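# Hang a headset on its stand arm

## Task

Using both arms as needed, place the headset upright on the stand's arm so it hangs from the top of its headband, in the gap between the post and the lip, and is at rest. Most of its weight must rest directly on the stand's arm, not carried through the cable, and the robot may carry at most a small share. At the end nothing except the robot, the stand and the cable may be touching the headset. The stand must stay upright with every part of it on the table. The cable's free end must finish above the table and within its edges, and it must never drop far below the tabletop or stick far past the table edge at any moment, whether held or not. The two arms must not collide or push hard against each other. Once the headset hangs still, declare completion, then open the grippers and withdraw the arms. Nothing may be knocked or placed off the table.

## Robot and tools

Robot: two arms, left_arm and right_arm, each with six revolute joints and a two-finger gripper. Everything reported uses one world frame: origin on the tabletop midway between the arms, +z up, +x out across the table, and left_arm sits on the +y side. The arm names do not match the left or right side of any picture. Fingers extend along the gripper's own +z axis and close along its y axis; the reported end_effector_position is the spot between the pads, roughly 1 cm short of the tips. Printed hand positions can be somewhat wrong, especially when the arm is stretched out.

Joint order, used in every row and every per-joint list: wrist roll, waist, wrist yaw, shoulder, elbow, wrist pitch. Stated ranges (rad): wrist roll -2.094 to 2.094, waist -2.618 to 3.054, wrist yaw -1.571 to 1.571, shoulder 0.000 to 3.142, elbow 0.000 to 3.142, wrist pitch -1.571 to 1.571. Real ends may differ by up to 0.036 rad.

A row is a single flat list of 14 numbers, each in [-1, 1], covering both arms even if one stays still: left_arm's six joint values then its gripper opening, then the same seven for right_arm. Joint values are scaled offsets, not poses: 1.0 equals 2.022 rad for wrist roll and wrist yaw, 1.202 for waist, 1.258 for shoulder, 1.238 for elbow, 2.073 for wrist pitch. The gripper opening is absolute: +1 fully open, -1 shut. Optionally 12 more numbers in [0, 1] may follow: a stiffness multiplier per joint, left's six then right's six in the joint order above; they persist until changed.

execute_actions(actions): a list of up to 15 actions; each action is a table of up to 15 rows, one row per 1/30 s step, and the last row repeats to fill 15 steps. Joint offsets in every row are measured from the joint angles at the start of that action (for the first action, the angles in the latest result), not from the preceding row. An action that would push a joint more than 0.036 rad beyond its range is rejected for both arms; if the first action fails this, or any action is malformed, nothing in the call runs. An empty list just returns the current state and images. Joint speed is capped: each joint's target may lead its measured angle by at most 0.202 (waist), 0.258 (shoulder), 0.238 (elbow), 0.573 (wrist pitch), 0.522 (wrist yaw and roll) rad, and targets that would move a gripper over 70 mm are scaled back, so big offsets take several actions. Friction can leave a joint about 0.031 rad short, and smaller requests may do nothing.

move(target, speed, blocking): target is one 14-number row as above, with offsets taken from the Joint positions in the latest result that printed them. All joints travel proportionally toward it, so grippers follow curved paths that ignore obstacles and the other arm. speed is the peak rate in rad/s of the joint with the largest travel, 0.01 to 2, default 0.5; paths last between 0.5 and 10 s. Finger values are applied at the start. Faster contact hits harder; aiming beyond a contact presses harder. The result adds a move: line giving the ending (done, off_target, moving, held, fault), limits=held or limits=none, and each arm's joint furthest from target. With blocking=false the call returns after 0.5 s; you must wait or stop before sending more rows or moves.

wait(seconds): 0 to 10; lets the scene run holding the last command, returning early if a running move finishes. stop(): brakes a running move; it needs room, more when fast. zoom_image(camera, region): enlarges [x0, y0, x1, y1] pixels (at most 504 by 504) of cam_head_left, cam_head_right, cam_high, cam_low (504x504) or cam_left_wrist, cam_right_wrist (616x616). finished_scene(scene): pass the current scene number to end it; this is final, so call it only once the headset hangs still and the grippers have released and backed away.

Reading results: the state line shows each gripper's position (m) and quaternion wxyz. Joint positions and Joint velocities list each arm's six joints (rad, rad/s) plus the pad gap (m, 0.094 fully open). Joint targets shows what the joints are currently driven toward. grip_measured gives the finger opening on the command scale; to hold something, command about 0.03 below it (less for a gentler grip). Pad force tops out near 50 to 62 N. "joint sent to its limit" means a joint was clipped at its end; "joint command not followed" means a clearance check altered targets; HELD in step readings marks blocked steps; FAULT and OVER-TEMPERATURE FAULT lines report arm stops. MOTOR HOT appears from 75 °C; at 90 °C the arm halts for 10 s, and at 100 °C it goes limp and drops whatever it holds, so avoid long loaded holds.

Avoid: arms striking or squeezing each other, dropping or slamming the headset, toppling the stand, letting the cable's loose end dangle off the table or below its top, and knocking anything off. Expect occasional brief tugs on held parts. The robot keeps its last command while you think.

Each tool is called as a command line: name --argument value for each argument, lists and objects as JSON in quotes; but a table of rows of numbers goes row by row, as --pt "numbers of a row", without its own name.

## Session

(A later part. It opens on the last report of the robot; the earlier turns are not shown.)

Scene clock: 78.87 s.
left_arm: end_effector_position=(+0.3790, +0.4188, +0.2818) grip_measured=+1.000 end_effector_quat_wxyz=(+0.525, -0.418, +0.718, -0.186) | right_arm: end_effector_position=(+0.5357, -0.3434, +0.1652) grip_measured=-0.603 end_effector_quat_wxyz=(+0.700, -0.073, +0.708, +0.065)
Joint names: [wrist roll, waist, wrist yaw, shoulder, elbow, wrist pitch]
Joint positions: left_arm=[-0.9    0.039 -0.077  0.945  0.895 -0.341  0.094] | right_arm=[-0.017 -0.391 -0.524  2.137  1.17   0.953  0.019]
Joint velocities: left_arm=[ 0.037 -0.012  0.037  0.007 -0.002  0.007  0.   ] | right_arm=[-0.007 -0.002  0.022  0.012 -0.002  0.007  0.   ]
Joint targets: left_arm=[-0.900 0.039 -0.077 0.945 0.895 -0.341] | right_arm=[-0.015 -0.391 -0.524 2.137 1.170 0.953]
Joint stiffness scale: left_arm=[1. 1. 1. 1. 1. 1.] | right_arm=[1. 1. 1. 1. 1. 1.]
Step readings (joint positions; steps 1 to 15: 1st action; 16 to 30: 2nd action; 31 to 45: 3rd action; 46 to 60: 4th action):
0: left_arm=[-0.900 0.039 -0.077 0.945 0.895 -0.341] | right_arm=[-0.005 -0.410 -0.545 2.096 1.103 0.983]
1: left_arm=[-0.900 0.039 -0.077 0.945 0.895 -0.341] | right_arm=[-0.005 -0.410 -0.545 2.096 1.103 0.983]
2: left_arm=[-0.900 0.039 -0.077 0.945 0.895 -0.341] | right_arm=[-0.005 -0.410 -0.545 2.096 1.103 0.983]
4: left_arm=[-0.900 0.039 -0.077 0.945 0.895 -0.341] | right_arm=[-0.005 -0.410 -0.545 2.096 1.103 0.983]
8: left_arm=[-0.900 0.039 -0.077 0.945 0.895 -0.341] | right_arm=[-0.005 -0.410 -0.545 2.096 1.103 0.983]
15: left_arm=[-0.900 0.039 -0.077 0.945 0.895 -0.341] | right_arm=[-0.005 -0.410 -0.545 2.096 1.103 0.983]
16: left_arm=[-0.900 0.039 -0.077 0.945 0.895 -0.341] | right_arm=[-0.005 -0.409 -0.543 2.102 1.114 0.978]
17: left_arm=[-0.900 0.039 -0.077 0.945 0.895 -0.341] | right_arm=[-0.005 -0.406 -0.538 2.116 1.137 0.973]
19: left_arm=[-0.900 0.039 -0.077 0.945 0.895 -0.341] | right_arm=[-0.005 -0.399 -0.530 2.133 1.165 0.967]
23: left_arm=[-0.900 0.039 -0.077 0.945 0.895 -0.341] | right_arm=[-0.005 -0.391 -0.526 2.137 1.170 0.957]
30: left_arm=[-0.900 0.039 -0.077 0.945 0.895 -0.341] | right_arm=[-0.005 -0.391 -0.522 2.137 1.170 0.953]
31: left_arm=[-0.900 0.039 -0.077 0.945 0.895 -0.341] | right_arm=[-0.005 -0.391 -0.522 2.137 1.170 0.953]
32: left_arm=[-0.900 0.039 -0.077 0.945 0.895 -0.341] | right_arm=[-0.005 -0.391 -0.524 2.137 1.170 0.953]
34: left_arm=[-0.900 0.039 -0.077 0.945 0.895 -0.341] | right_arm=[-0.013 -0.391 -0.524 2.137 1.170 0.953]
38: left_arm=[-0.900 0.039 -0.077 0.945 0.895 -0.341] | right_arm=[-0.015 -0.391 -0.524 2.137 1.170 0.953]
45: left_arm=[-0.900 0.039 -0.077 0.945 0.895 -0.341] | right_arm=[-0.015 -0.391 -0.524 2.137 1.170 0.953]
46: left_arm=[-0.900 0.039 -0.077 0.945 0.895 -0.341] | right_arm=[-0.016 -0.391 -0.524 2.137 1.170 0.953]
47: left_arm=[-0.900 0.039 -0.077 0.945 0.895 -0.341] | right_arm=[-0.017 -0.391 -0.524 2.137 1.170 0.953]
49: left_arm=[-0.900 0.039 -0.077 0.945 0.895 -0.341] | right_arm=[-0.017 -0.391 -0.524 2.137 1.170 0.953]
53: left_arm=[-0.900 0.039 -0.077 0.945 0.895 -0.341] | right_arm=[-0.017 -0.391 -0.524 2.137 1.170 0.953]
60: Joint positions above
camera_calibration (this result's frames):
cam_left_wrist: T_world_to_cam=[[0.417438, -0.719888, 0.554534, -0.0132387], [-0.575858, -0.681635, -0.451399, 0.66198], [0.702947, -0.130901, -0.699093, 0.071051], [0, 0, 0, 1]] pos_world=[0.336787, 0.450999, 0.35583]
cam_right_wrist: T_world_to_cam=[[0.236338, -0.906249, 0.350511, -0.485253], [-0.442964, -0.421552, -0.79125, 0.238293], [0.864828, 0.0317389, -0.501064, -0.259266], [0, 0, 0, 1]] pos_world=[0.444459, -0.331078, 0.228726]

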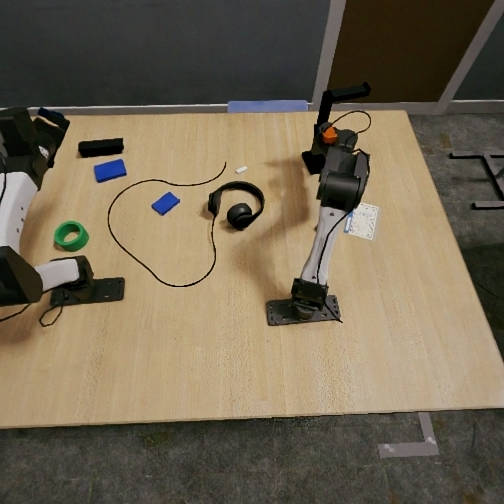

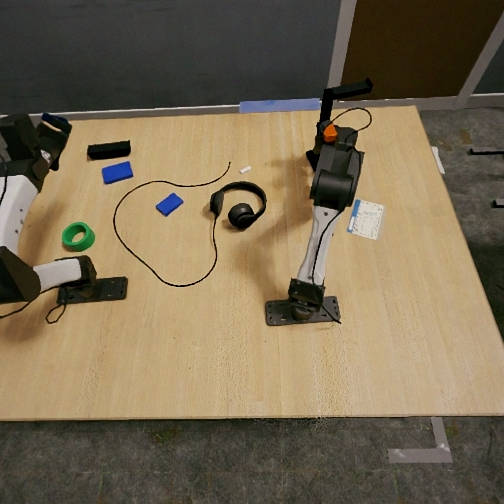

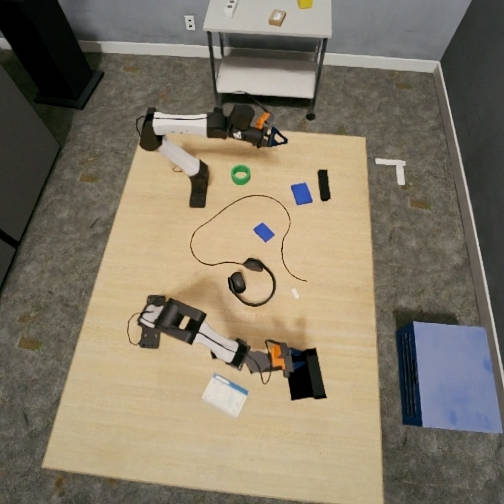

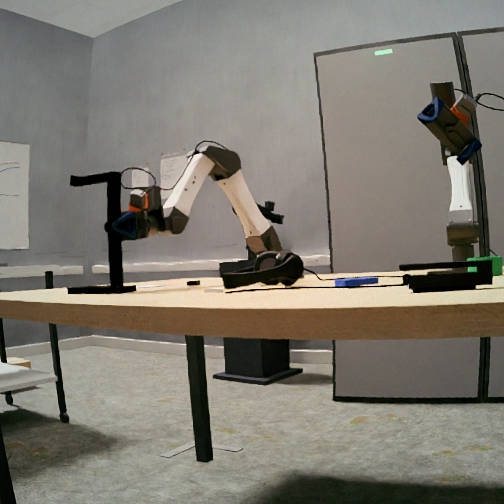

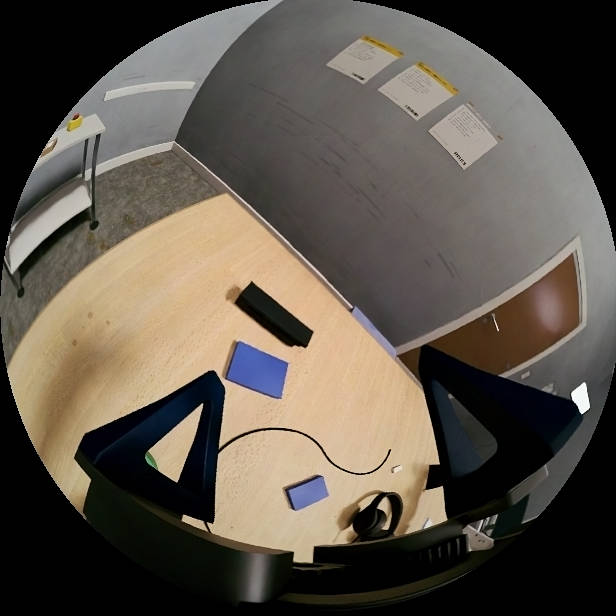

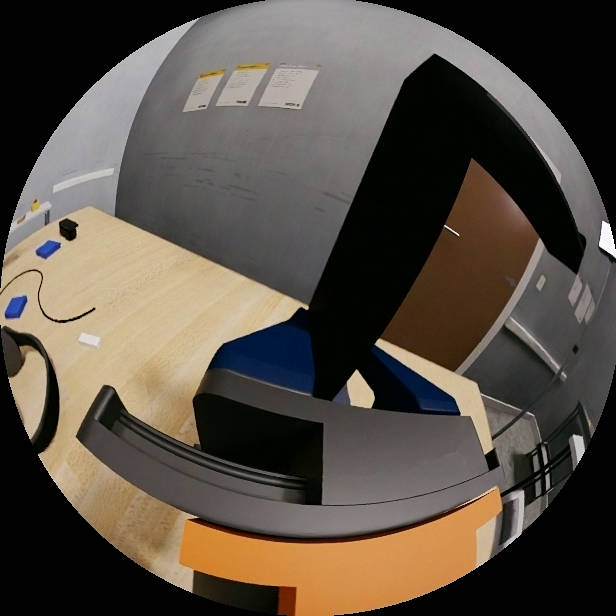

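move --target '[0,0,0,-0,0,0,1, 0,0,0,-0.07,0.02,-0.01,-0.66]' --speed 0.15

move --target '[0,0,0,0,0,0,1, 0,0.525,0.95,-0.015,0.02,0.02,-0.66]' --speed 0.6

Scene clock: 88.33 s.
left_arm: end_effector_position=(+0.3790, +0.4188, +0.2818) grip_measured=+1.000 end_effector_quat_wxyz=(+0.525, -0.418, +0.718, -0.186) | right_arm: end_effector_position=(+0.5329, -0.3425, +0.1704) grip_measured=-0.603 end_effector_quat_wxyz=(+0.687, -0.068, +0.720, +0.069)
Joint names: [wrist roll, waist, wrist yaw, shoulder, elbow, wrist pitch]
Joint positions: left_arm=[-0.9    0.039 -0.077  0.945  0.895 -0.341  0.094] | right_arm=[-0.022 -0.391 -0.524  2.095  1.17   0.87   0.019]
Joint velocities: left_arm=[-0.051 -0.017  0.022  0.007 -0.002 -0.022  0.   ] | right_arm=[-0.037 -0.017  0.007 -0.022 -0.017 -0.081  0.   ]
Joint targets: left_arm=[-0.900 0.039 -0.077 0.945 0.895 -0.341] | right_arm=[-0.017 -0.391 -0.524 2.049 1.194 0.932]
Joint stiffness scale: left_arm=[1. 1. 1. 1. 1. 1.] | right_arm=[1. 1. 1. 1. 1. 1.]
move: off_target (right_arm); limits=none; left_arm: farthest joint: the waist, 0.000 radians from its target (0.000 radians at the start); right_arm: farthest joint: the wrist pitch, 0.062 radians from its target (0.021 radians at the start)
camera_calibration (this result's frames):
cam_left_wrist: T_world_to_cam=[[0.417438, -0.719888, 0.554534, -0.0132387], [-0.575858, -0.681635, -0.451399, 0.66198], [0.702947, -0.130901, -0.699093, 0.071051], [0, 0, 0, 1]] pos_world=[0.336787, 0.450999, 0.35583]
cam_right_wrist: T_world_to_cam=[[0.249135, -0.909252, 0.333456, -0.490462], [-0.472009, -0.414649, -0.777993, 0.257099], [0.845659, 0.0364312, -0.532479, -0.237132], [0, 0, 0, 1]] pos_world=[0.444078, -0.330709, 0.237301]

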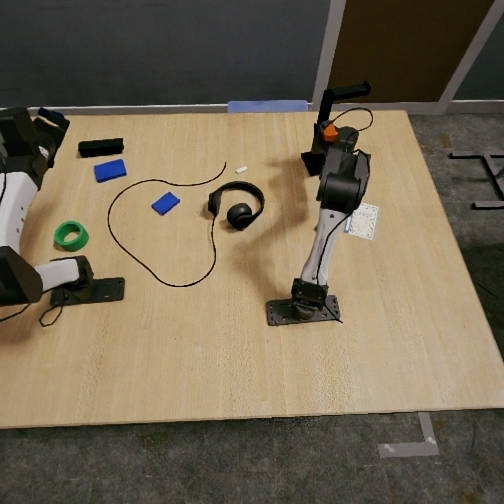

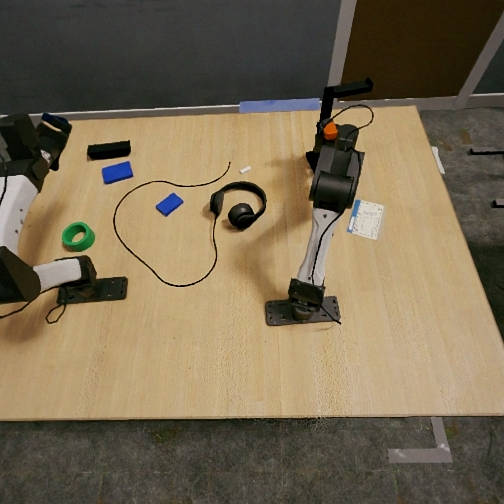

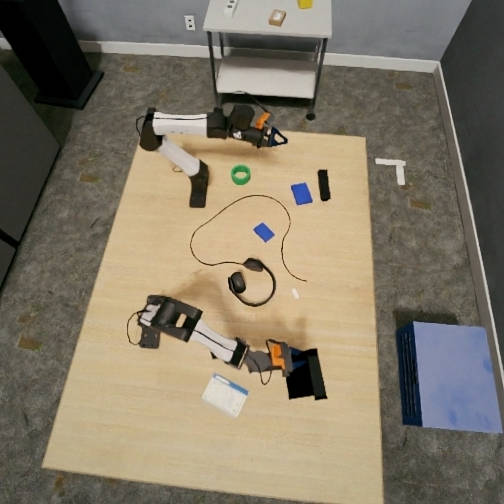

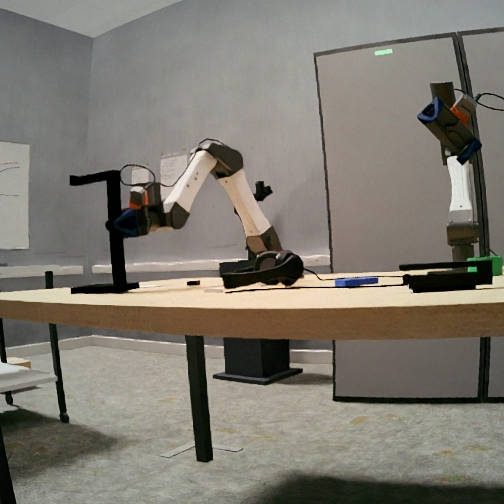

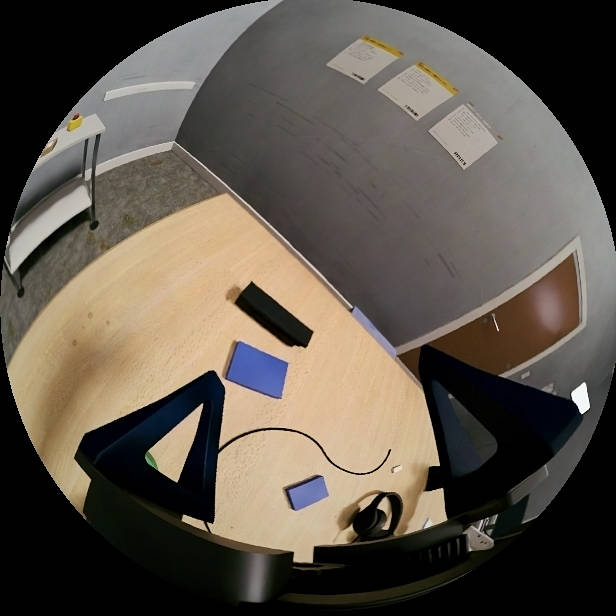

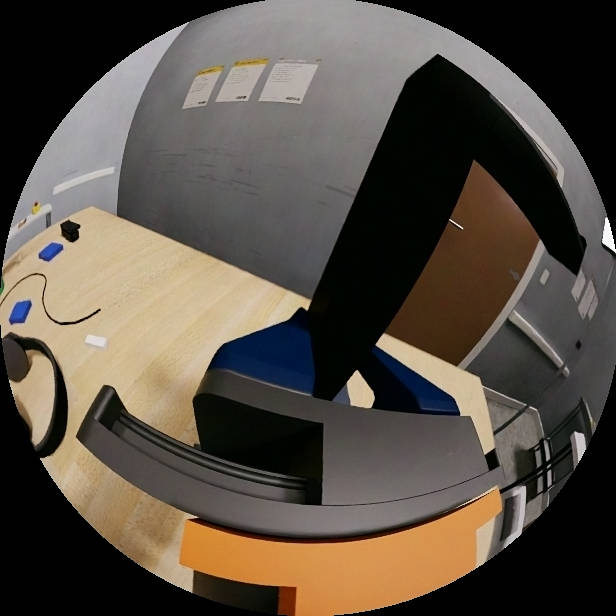

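Scene clock: 92.33 s.
left_arm: end_effector_position=(+0.3790, +0.4188, +0.2818) grip_measured=+1.000 end_effector_quat_wxyz=(+0.525, -0.418, +0.718, -0.186) | right_arm: end_effector_position=(+0.4492, -0.2693, +0.1747) grip_measured=-0.602 end_effector_quat_wxyz=(+0.587, +0.345, +0.623, -0.385)
Joint names: [wrist roll, waist, wrist yaw, shoulder, elbow, wrist pitch]
Joint positions: left_arm=[-0.9    0.039 -0.077  0.945  0.895 -0.341  0.094] | right_arm=[-0.004  0.233  1.379  2.095  1.17   0.854  0.019]
Joint velocities: left_arm=[ 0.037 -0.017  0.022  0.002 -0.012 -0.051  0.   ] | right_arm=[-0.007 -0.012  0.022  0.012 -0.007 -0.081  0.   ]
Joint targets: left_arm=[-0.900 0.039 -0.077 0.945 0.895 -0.341] | right_arm=[-0.022 0.241 1.396 2.076 1.194 0.912]
Joint stiffness scale: left_arm=[1. 1. 1. 1. 1. 1.] | right_arm=[1. 1. 1. 1. 1. 1.]
move: off_target (right_arm); limits=none; left_arm: farthest joint: the waist, 0.000 radians from its target (0.000 radians at the start); right_arm: farthest joint: the wrist pitch, 0.057 radians from its target (0.041 radians at the start)
camera_calibration (this result's frames):
cam_left_wrist: T_world_to_cam=[[0.417438, -0.719888, 0.554534, -0.0132387], [-0.575858, -0.681635, -0.451399, 0.66198], [0.702947, -0.130901, -0.699093, 0.071051], [0, 0, 0, 1]] pos_world=[0.336787, 0.450999, 0.35583]
cam_right_wrist: T_world_to_cam=[[-0.778471, -0.475567, 0.409656, 0.160568], [-0.575595, 0.280568, -0.768097, 0.483344], [0.250345, -0.833737, -0.492148, -0.140746], [0, 0, 0, 1]] pos_world=[0.438443, -0.176595, 0.236209]

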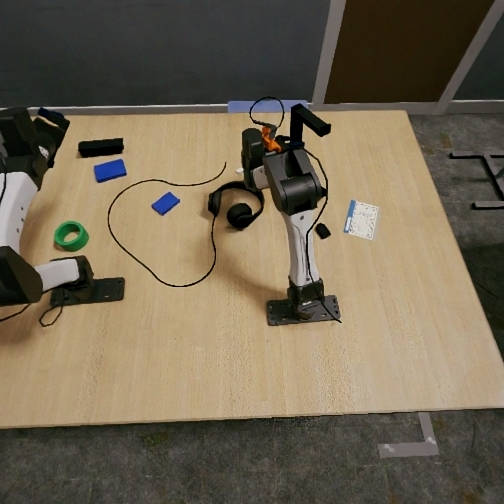

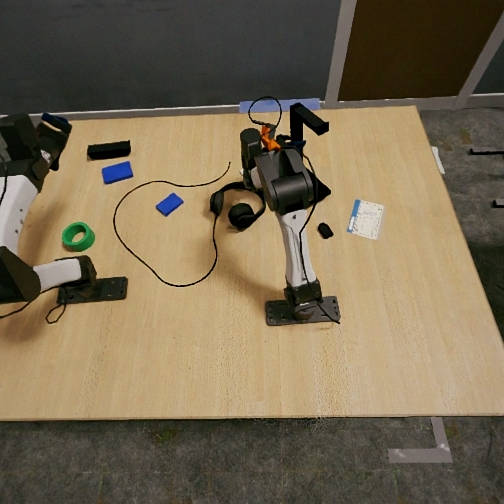

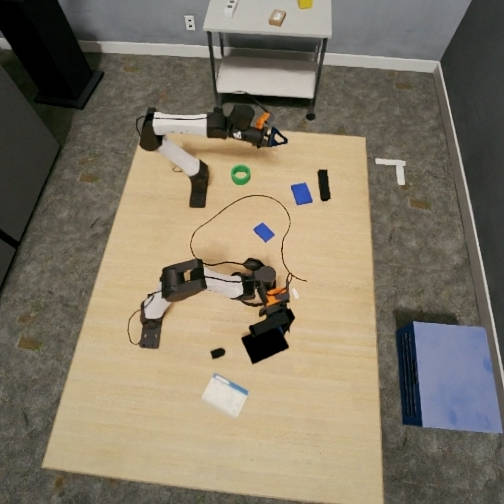

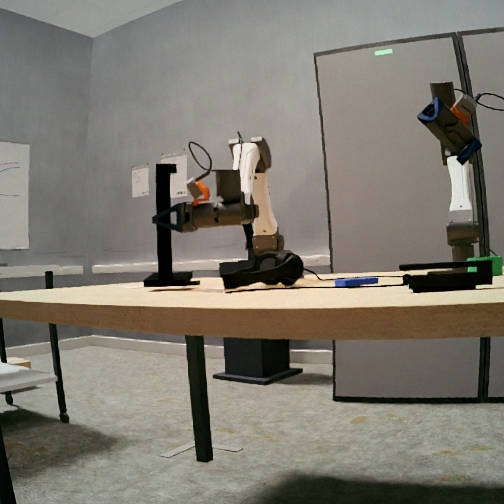

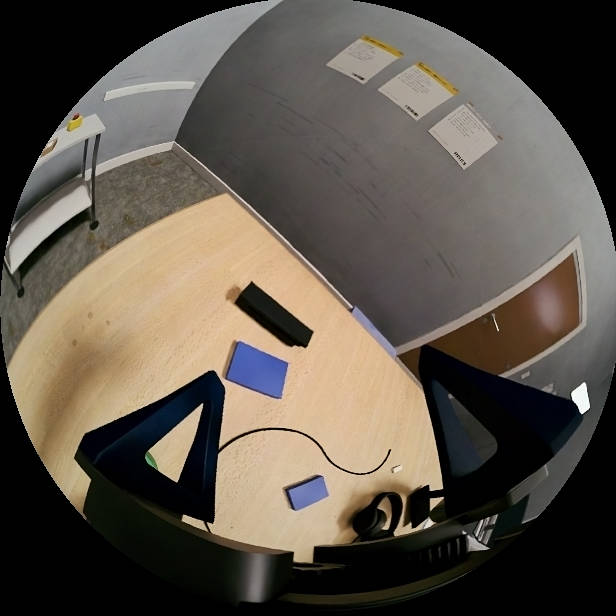

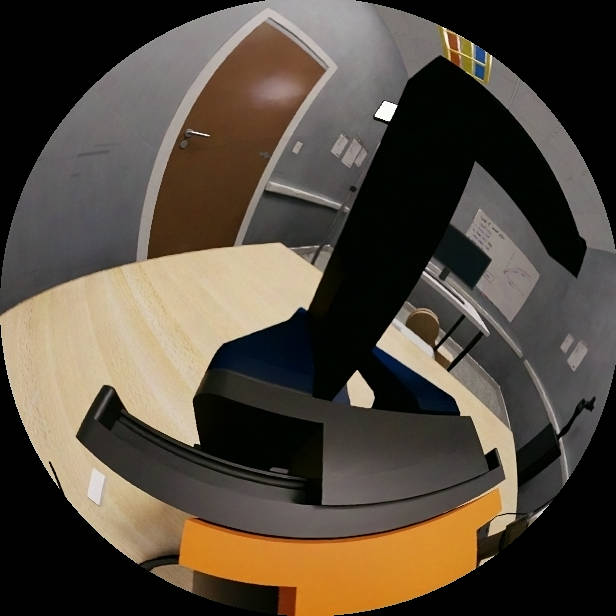

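move --target '[0,0,0,0,0,0,1, 0,0,0,0.04,0,0.06,-0.66]' --speed 0.15

move --target '[0,0,0,0,0,0,1, 0,0,0,0,0,0,0.1]'

move --target '[0,0,0,0,0,0,1, 0,0.25,0.08,0,0,0,0.1]' --speed 0.4

Scene clock: 102.40 s.
left_arm: end_effector_position=(+0.3790, +0.4188, +0.2818) grip_measured=+1.000 end_effector_quat_wxyz=(+0.525, -0.418, +0.718, -0.186) | right_arm: end_effector_position=(+0.4522, -0.2684, +0.1643) grip_measured=-0.602 end_effector_quat_wxyz=(+0.600, +0.360, +0.611, -0.371)
Joint names: [wrist roll, waist, wrist yaw, shoulder, elbow, wrist pitch]
Joint positions: left_arm=[-0.9    0.039 -0.077  0.945  0.895 -0.341  0.094] | right_arm=[0.004 0.233 1.379 2.142 1.17  0.948 0.019]
Joint velocities: left_arm=[-0.007 -0.012 -0.007 -0.007 -0.007 -0.037  0.   ] | right_arm=[-0.007 -0.002 -0.007 -0.032  0.002 -0.066 -0.001]
Joint targets: left_arm=[-0.900 0.039 -0.077 0.945 0.895 -0.341] | right_arm=[-0.004 0.233 1.379 2.146 1.170 0.978]
Joint stiffness scale: left_arm=[1. 1. 1. 1. 1. 1.] | right_arm=[1. 1. 1. 1. 1. 1.]
move: off_target (right_arm); limits=none; left_arm: farthest joint: the waist, 0.000 radians from its target (0.000 radians at the start); right_arm: farthest joint: the wrist pitch, 0.031 radians from its target (0.124 radians at the start)
camera_calibration (this result's frames):
cam_left_wrist: T_world_to_cam=[[0.417438, -0.719888, 0.554534, -0.0132387], [-0.575858, -0.681635, -0.451399, 0.66198], [0.702947, -0.130901, -0.699093, 0.071051], [0, 0, 0, 1]] pos_world=[0.336787, 0.450999, 0.35583]
cam_right_wrist: T_world_to_cam=[[-0.798532, -0.482176, 0.360351, 0.182915], [-0.535, 0.294115, -0.792005, 0.466086], [0.275901, -0.825229, -0.492824, -0.154974], [0, 0, 0, 1]] pos_world=[0.438177, -0.176775, 0.226854]

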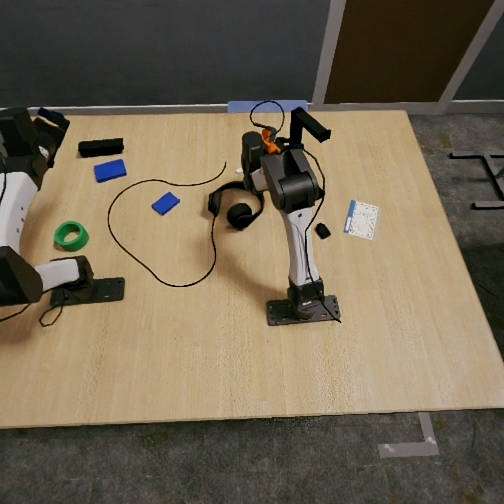

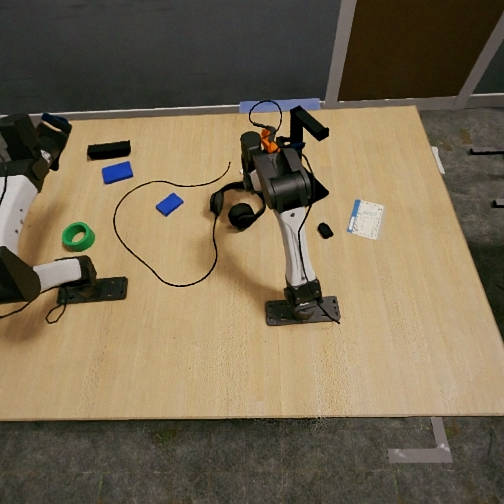

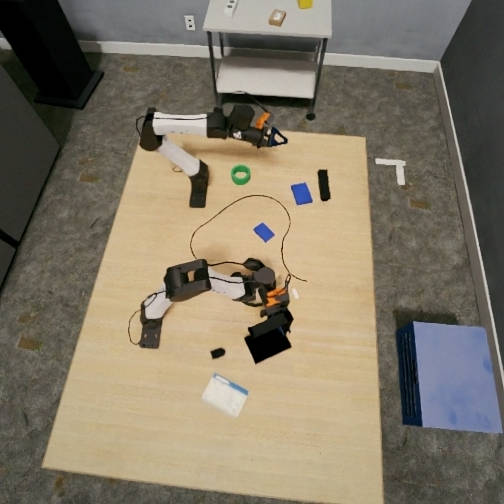

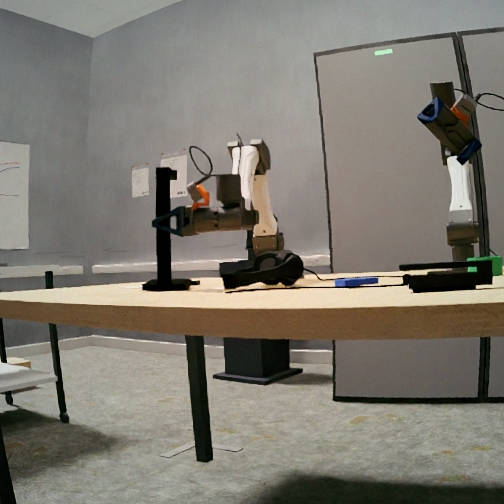

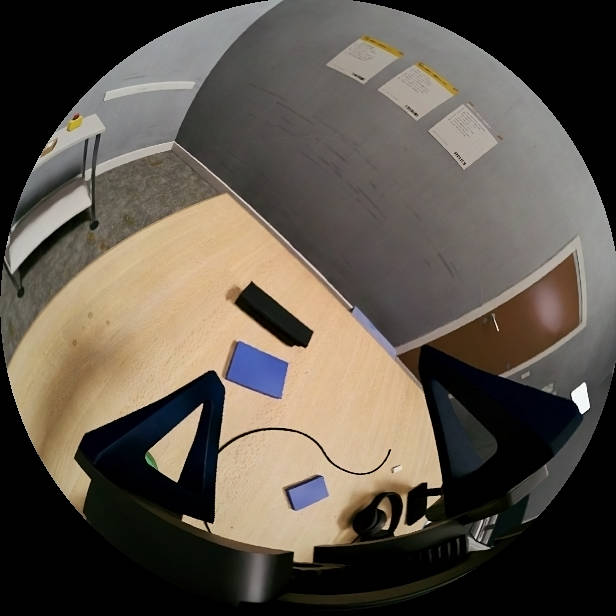

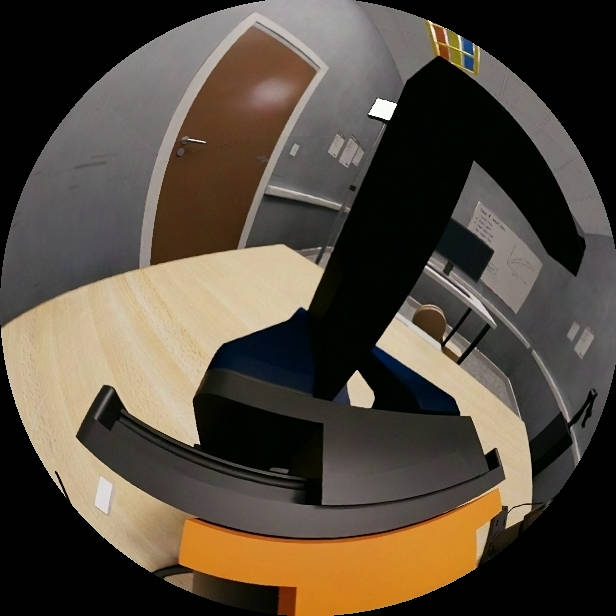

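Scene clock: 102.90 s.
left_arm: end_effector_position=(+0.3790, +0.4188, +0.2818) grip_measured=+1.000 end_effector_quat_wxyz=(+0.525, -0.418, +0.718, -0.186) | right_arm: end_effector_position=(+0.4522, -0.2684, +0.1643) grip_measured=+0.098 end_effector_quat_wxyz=(+0.600, +0.360, +0.610, -0.370)
Joint names: [wrist roll, waist, wrist yaw, shoulder, elbow, wrist pitch]
Joint positions: left_arm=[-0.9    0.039 -0.077  0.945  0.895 -0.341  0.094] | right_arm=[0.004 0.233 1.379 2.142 1.17  0.948 0.052]
Joint velocities: left_arm=[ 0.051 -0.002 -0.022  0.012  0.012  0.022  0.   ] | right_arm=[ 0.022  0.022 -0.066  0.012 -0.012 -0.037  0.001]
Joint targets: left_arm=[-0.900 0.039 -0.077 0.945 0.895 -0.341] | right_arm=[0.004 0.233 1.379 2.142 1.170 0.948]
Joint stiffness scale: left_arm=[1. 1. 1. 1. 1. 1.] | right_arm=[1. 1. 1. 1. 1. 1.]
move: done; limits=none; left_arm: farthest joint: the waist, 0.000 radians from its target (0.000 radians at the start); right_arm: farthest joint: the waist, 0.000 radians from its target (0.000 radians at the start)
camera_calibration (this result's frames):
cam_left_wrist: T_world_to_cam=[[0.417438, -0.719888, 0.554534, -0.0132387], [-0.575858, -0.681635, -0.451399, 0.66198], [0.702947, -0.130901, -0.699093, 0.071051], [0, 0, 0, 1]] pos_world=[0.336787, 0.450999, 0.35583]
cam_right_wrist: T_world_to_cam=[[-0.798655, -0.482239, 0.359995, 0.183012], [-0.534732, 0.294257, -0.792133, 0.466024], [0.276066, -0.825142, -0.492878, -0.155017], [0, 0, 0, 1]] pos_world=[0.438156, -0.176786, 0.226866]

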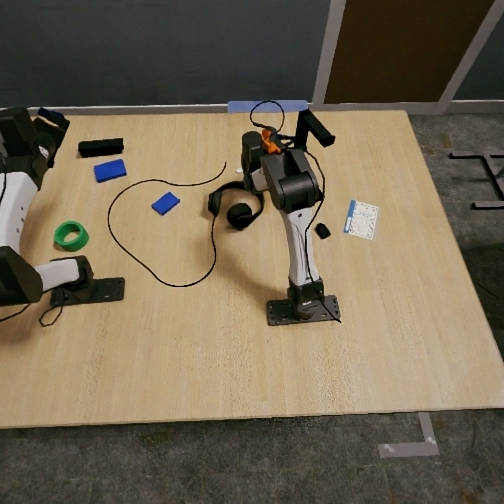

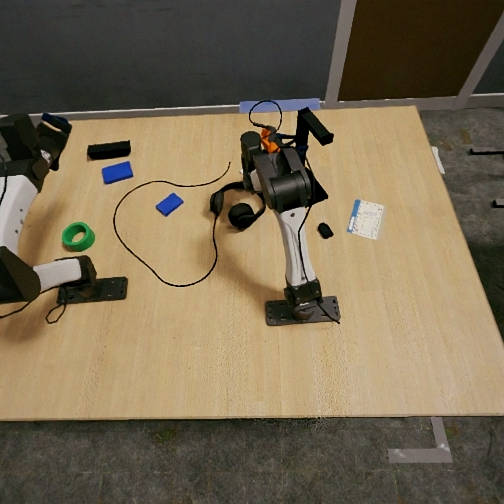

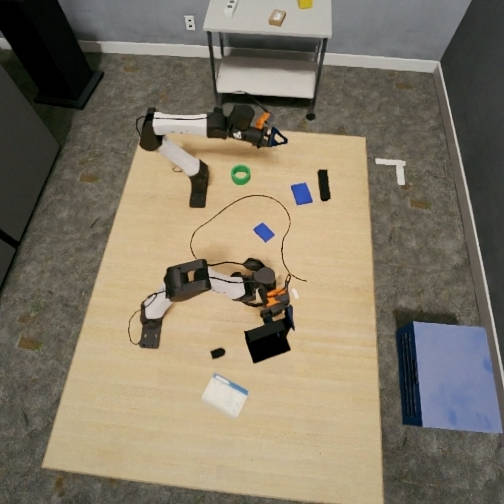

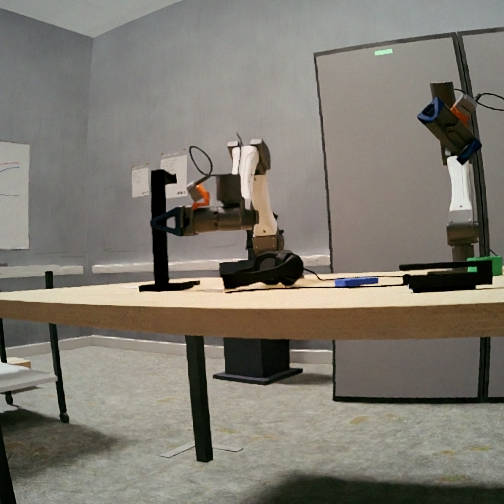

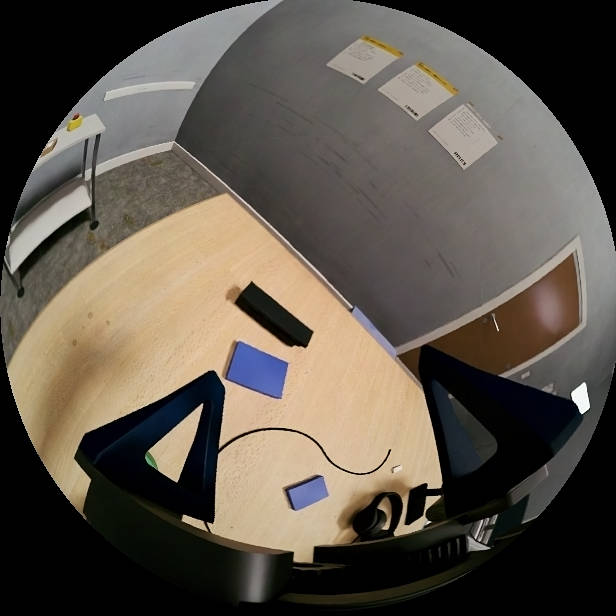

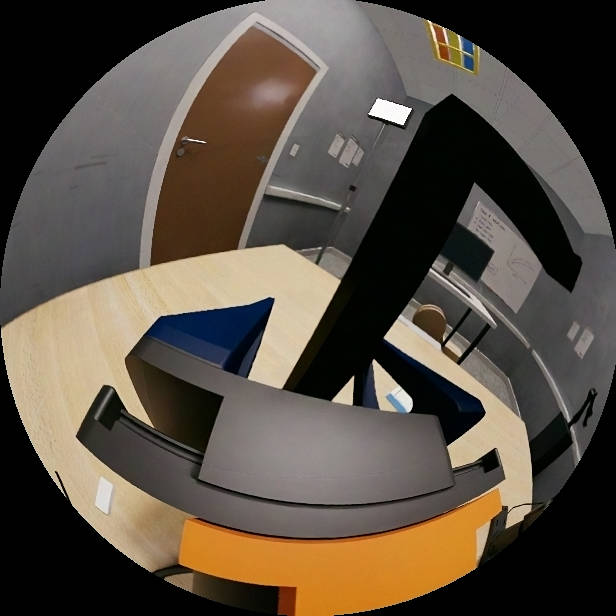

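Scene clock: 104.30 s.
left_arm: end_effector_position=(+0.3790, +0.4188, +0.2818) grip_measured=+1.000 end_effector_quat_wxyz=(+0.525, -0.418, +0.718, -0.186) | right_arm: end_effector_position=(+0.4191, -0.1414, +0.1650) grip_measured=+0.098 end_effector_quat_wxyz=(+0.627, +0.315, +0.634, -0.327)
Joint names: [wrist roll, waist, wrist yaw, shoulder, elbow, wrist pitch]
Joint positions: left_arm=[-0.9    0.039 -0.077  0.945  0.895 -0.341  0.094] | right_arm=[0.004 0.531 1.534 2.142 1.17  0.948 0.052]
Joint velocities: left_arm=[ 0.066  0.002 -0.037 -0.012 -0.007  0.007  0.   ] | right_arm=[ 0.022 -0.002 -0.022 -0.022  0.002 -0.051 -0.   ]
Joint targets: left_arm=[-0.900 0.039 -0.077 0.945 0.895 -0.341] | right_arm=[0.004 0.533 1.541 2.142 1.170 0.948]
Joint stiffness scale: left_arm=[1. 1. 1. 1. 1. 1.] | right_arm=[1. 1. 1. 1. 1. 1.]
move: done; limits=none; left_arm: farthest joint: the waist, 0.000 radians from its target (0.000 radians at the start); right_arm: farthest joint: the wrist yaw, 0.007 radians from its target (0.162 radians at the start)
camera_calibration (this result's frames):
cam_left_wrist: T_world_to_cam=[[0.417438, -0.719888, 0.554534, -0.0132387], [-0.575858, -0.681635, -0.451399, 0.66198], [0.702947, -0.130901, -0.699093, 0.071051], [0, 0, 0, 1]] pos_world=[0.336787, 0.450999, 0.35583]
cam_right_wrist: T_world_to_cam=[[-0.721939, -0.590569, 0.3606, 0.17006], [-0.569916, 0.211938, -0.793901, 0.414888], [0.392428, -0.778659, -0.489581, -0.0835146], [0, 0, 0, 1]] pos_world=[0.391998, -0.052528, 0.227169]

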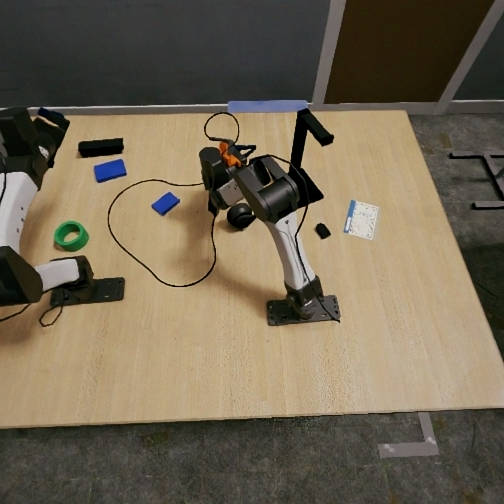

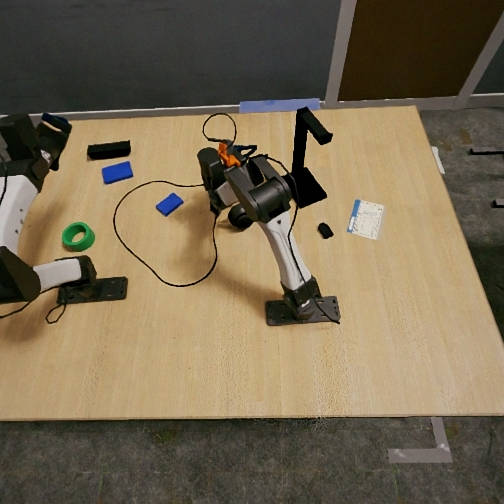

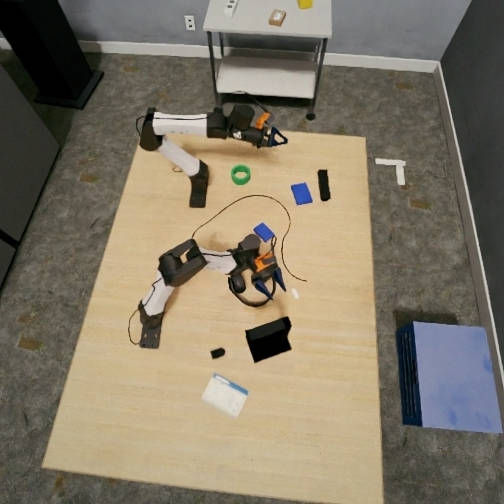

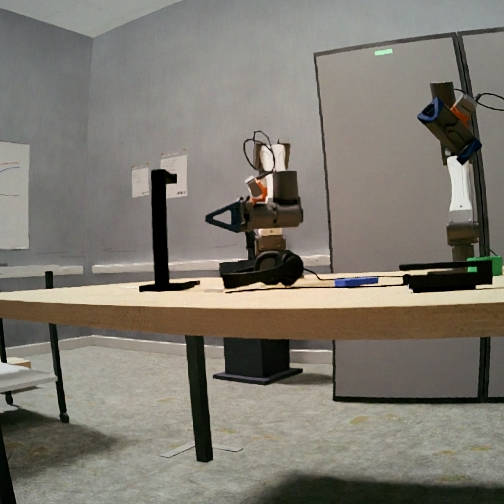

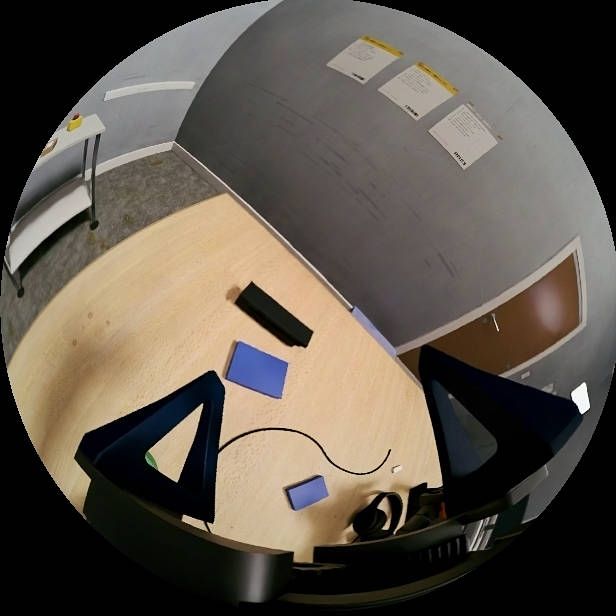

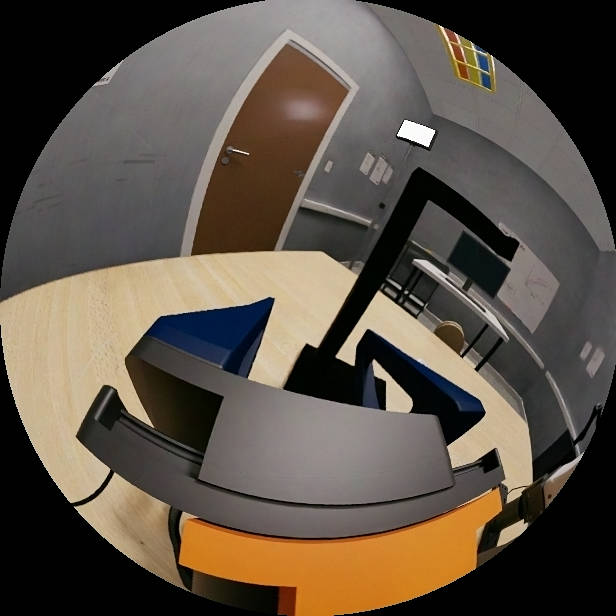

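execute_actions --actions '[]'

Scene clock: 143.07 s.
left_arm: end_effector_position=(+0.3790, +0.4188, +0.2818) grip_measured=+1.000 end_effector_quat_wxyz=(+0.525, -0.418, +0.718, -0.186) | right_arm: end_effector_position=(+0.4191, -0.1415, +0.1650) grip_measured=+0.098 end_effector_quat_wxyz=(+0.627, +0.315, +0.634, -0.327)
Joint names: [wrist roll, waist, wrist yaw, shoulder, elbow, wrist pitch]
Joint positions: left_arm=[-0.9    0.039 -0.077  0.945  0.895 -0.341  0.094] | right_arm=[0.004 0.531 1.534 2.142 1.17  0.948 0.052]
Joint velocities: left_arm=[-0.037  0.002 -0.051 -0.007  0.002 -0.022  0.   ] | right_arm=[-0.022  0.017 -0.095 -0.022 -0.007 -0.007 -0.001]
Joint targets: left_arm=[-0.900 0.039 -0.077 0.945 0.895 -0.341] | right_arm=[0.004 0.533 1.541 2.142 1.170 0.948]
Joint stiffness scale: left_arm=[1. 1. 1. 1. 1. 1.] | right_arm=[1. 1. 1. 1. 1. 1.]
camera_calibration (this result's frames):
cam_left_wrist: T_world_to_cam=[[0.417438, -0.719888, 0.554534, -0.0132387], [-0.575858, -0.681635, -0.451399, 0.66198], [0.702947, -0.130901, -0.699093, 0.071051], [0, 0, 0, 1]] pos_world=[0.336787, 0.450999, 0.35583]
cam_right_wrist: T_world_to_cam=[[-0.722166, -0.590291, 0.3606, 0.170133], [-0.569831, 0.212149, -0.793905, 0.414862], [0.392134, -0.778813, -0.489573, -0.0834227], [0, 0, 0, 1]] pos_world=[0.391978, -0.0525557, 0.22717]

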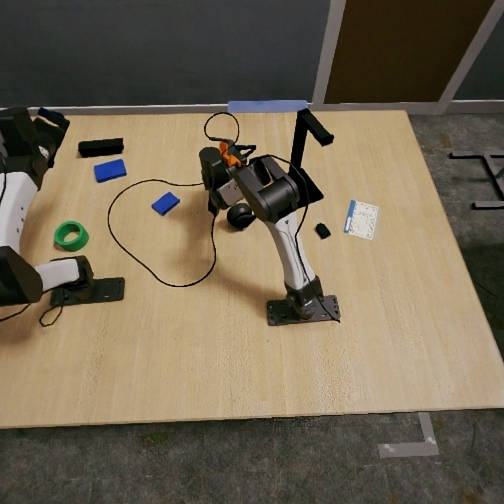

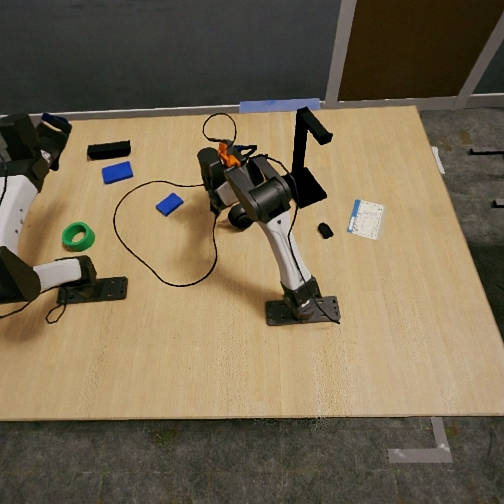

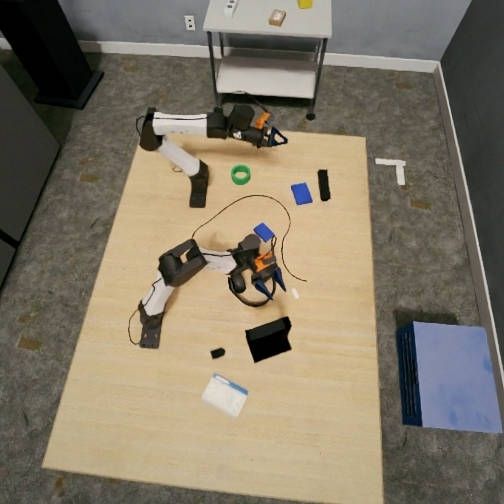

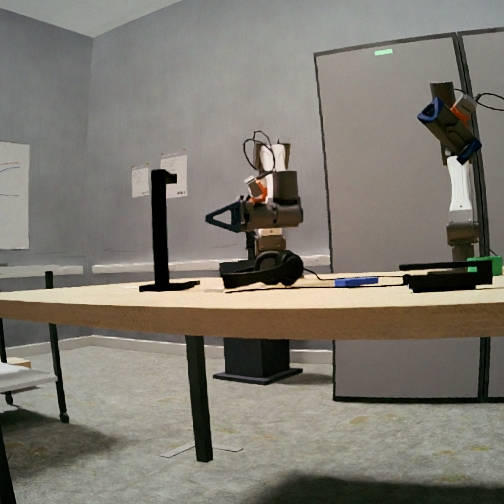

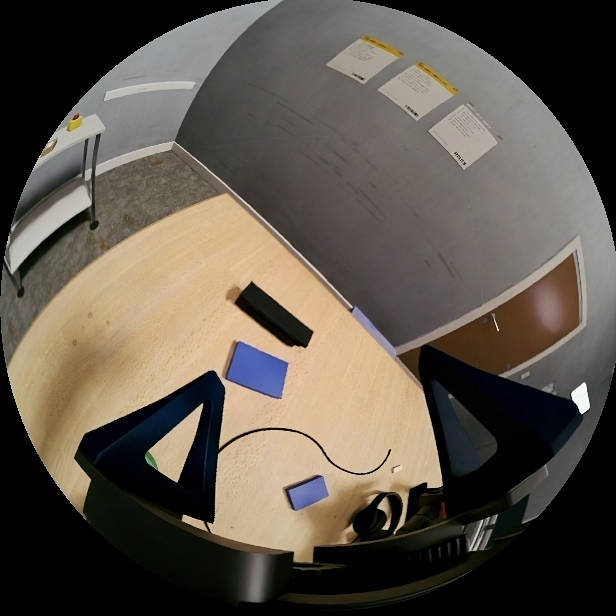

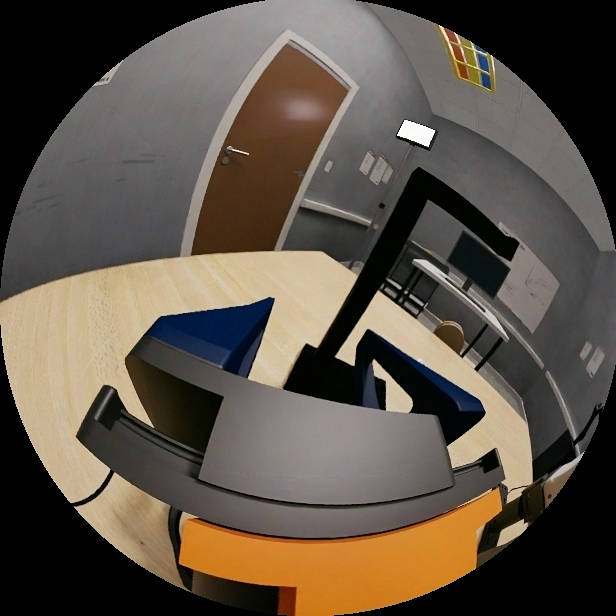

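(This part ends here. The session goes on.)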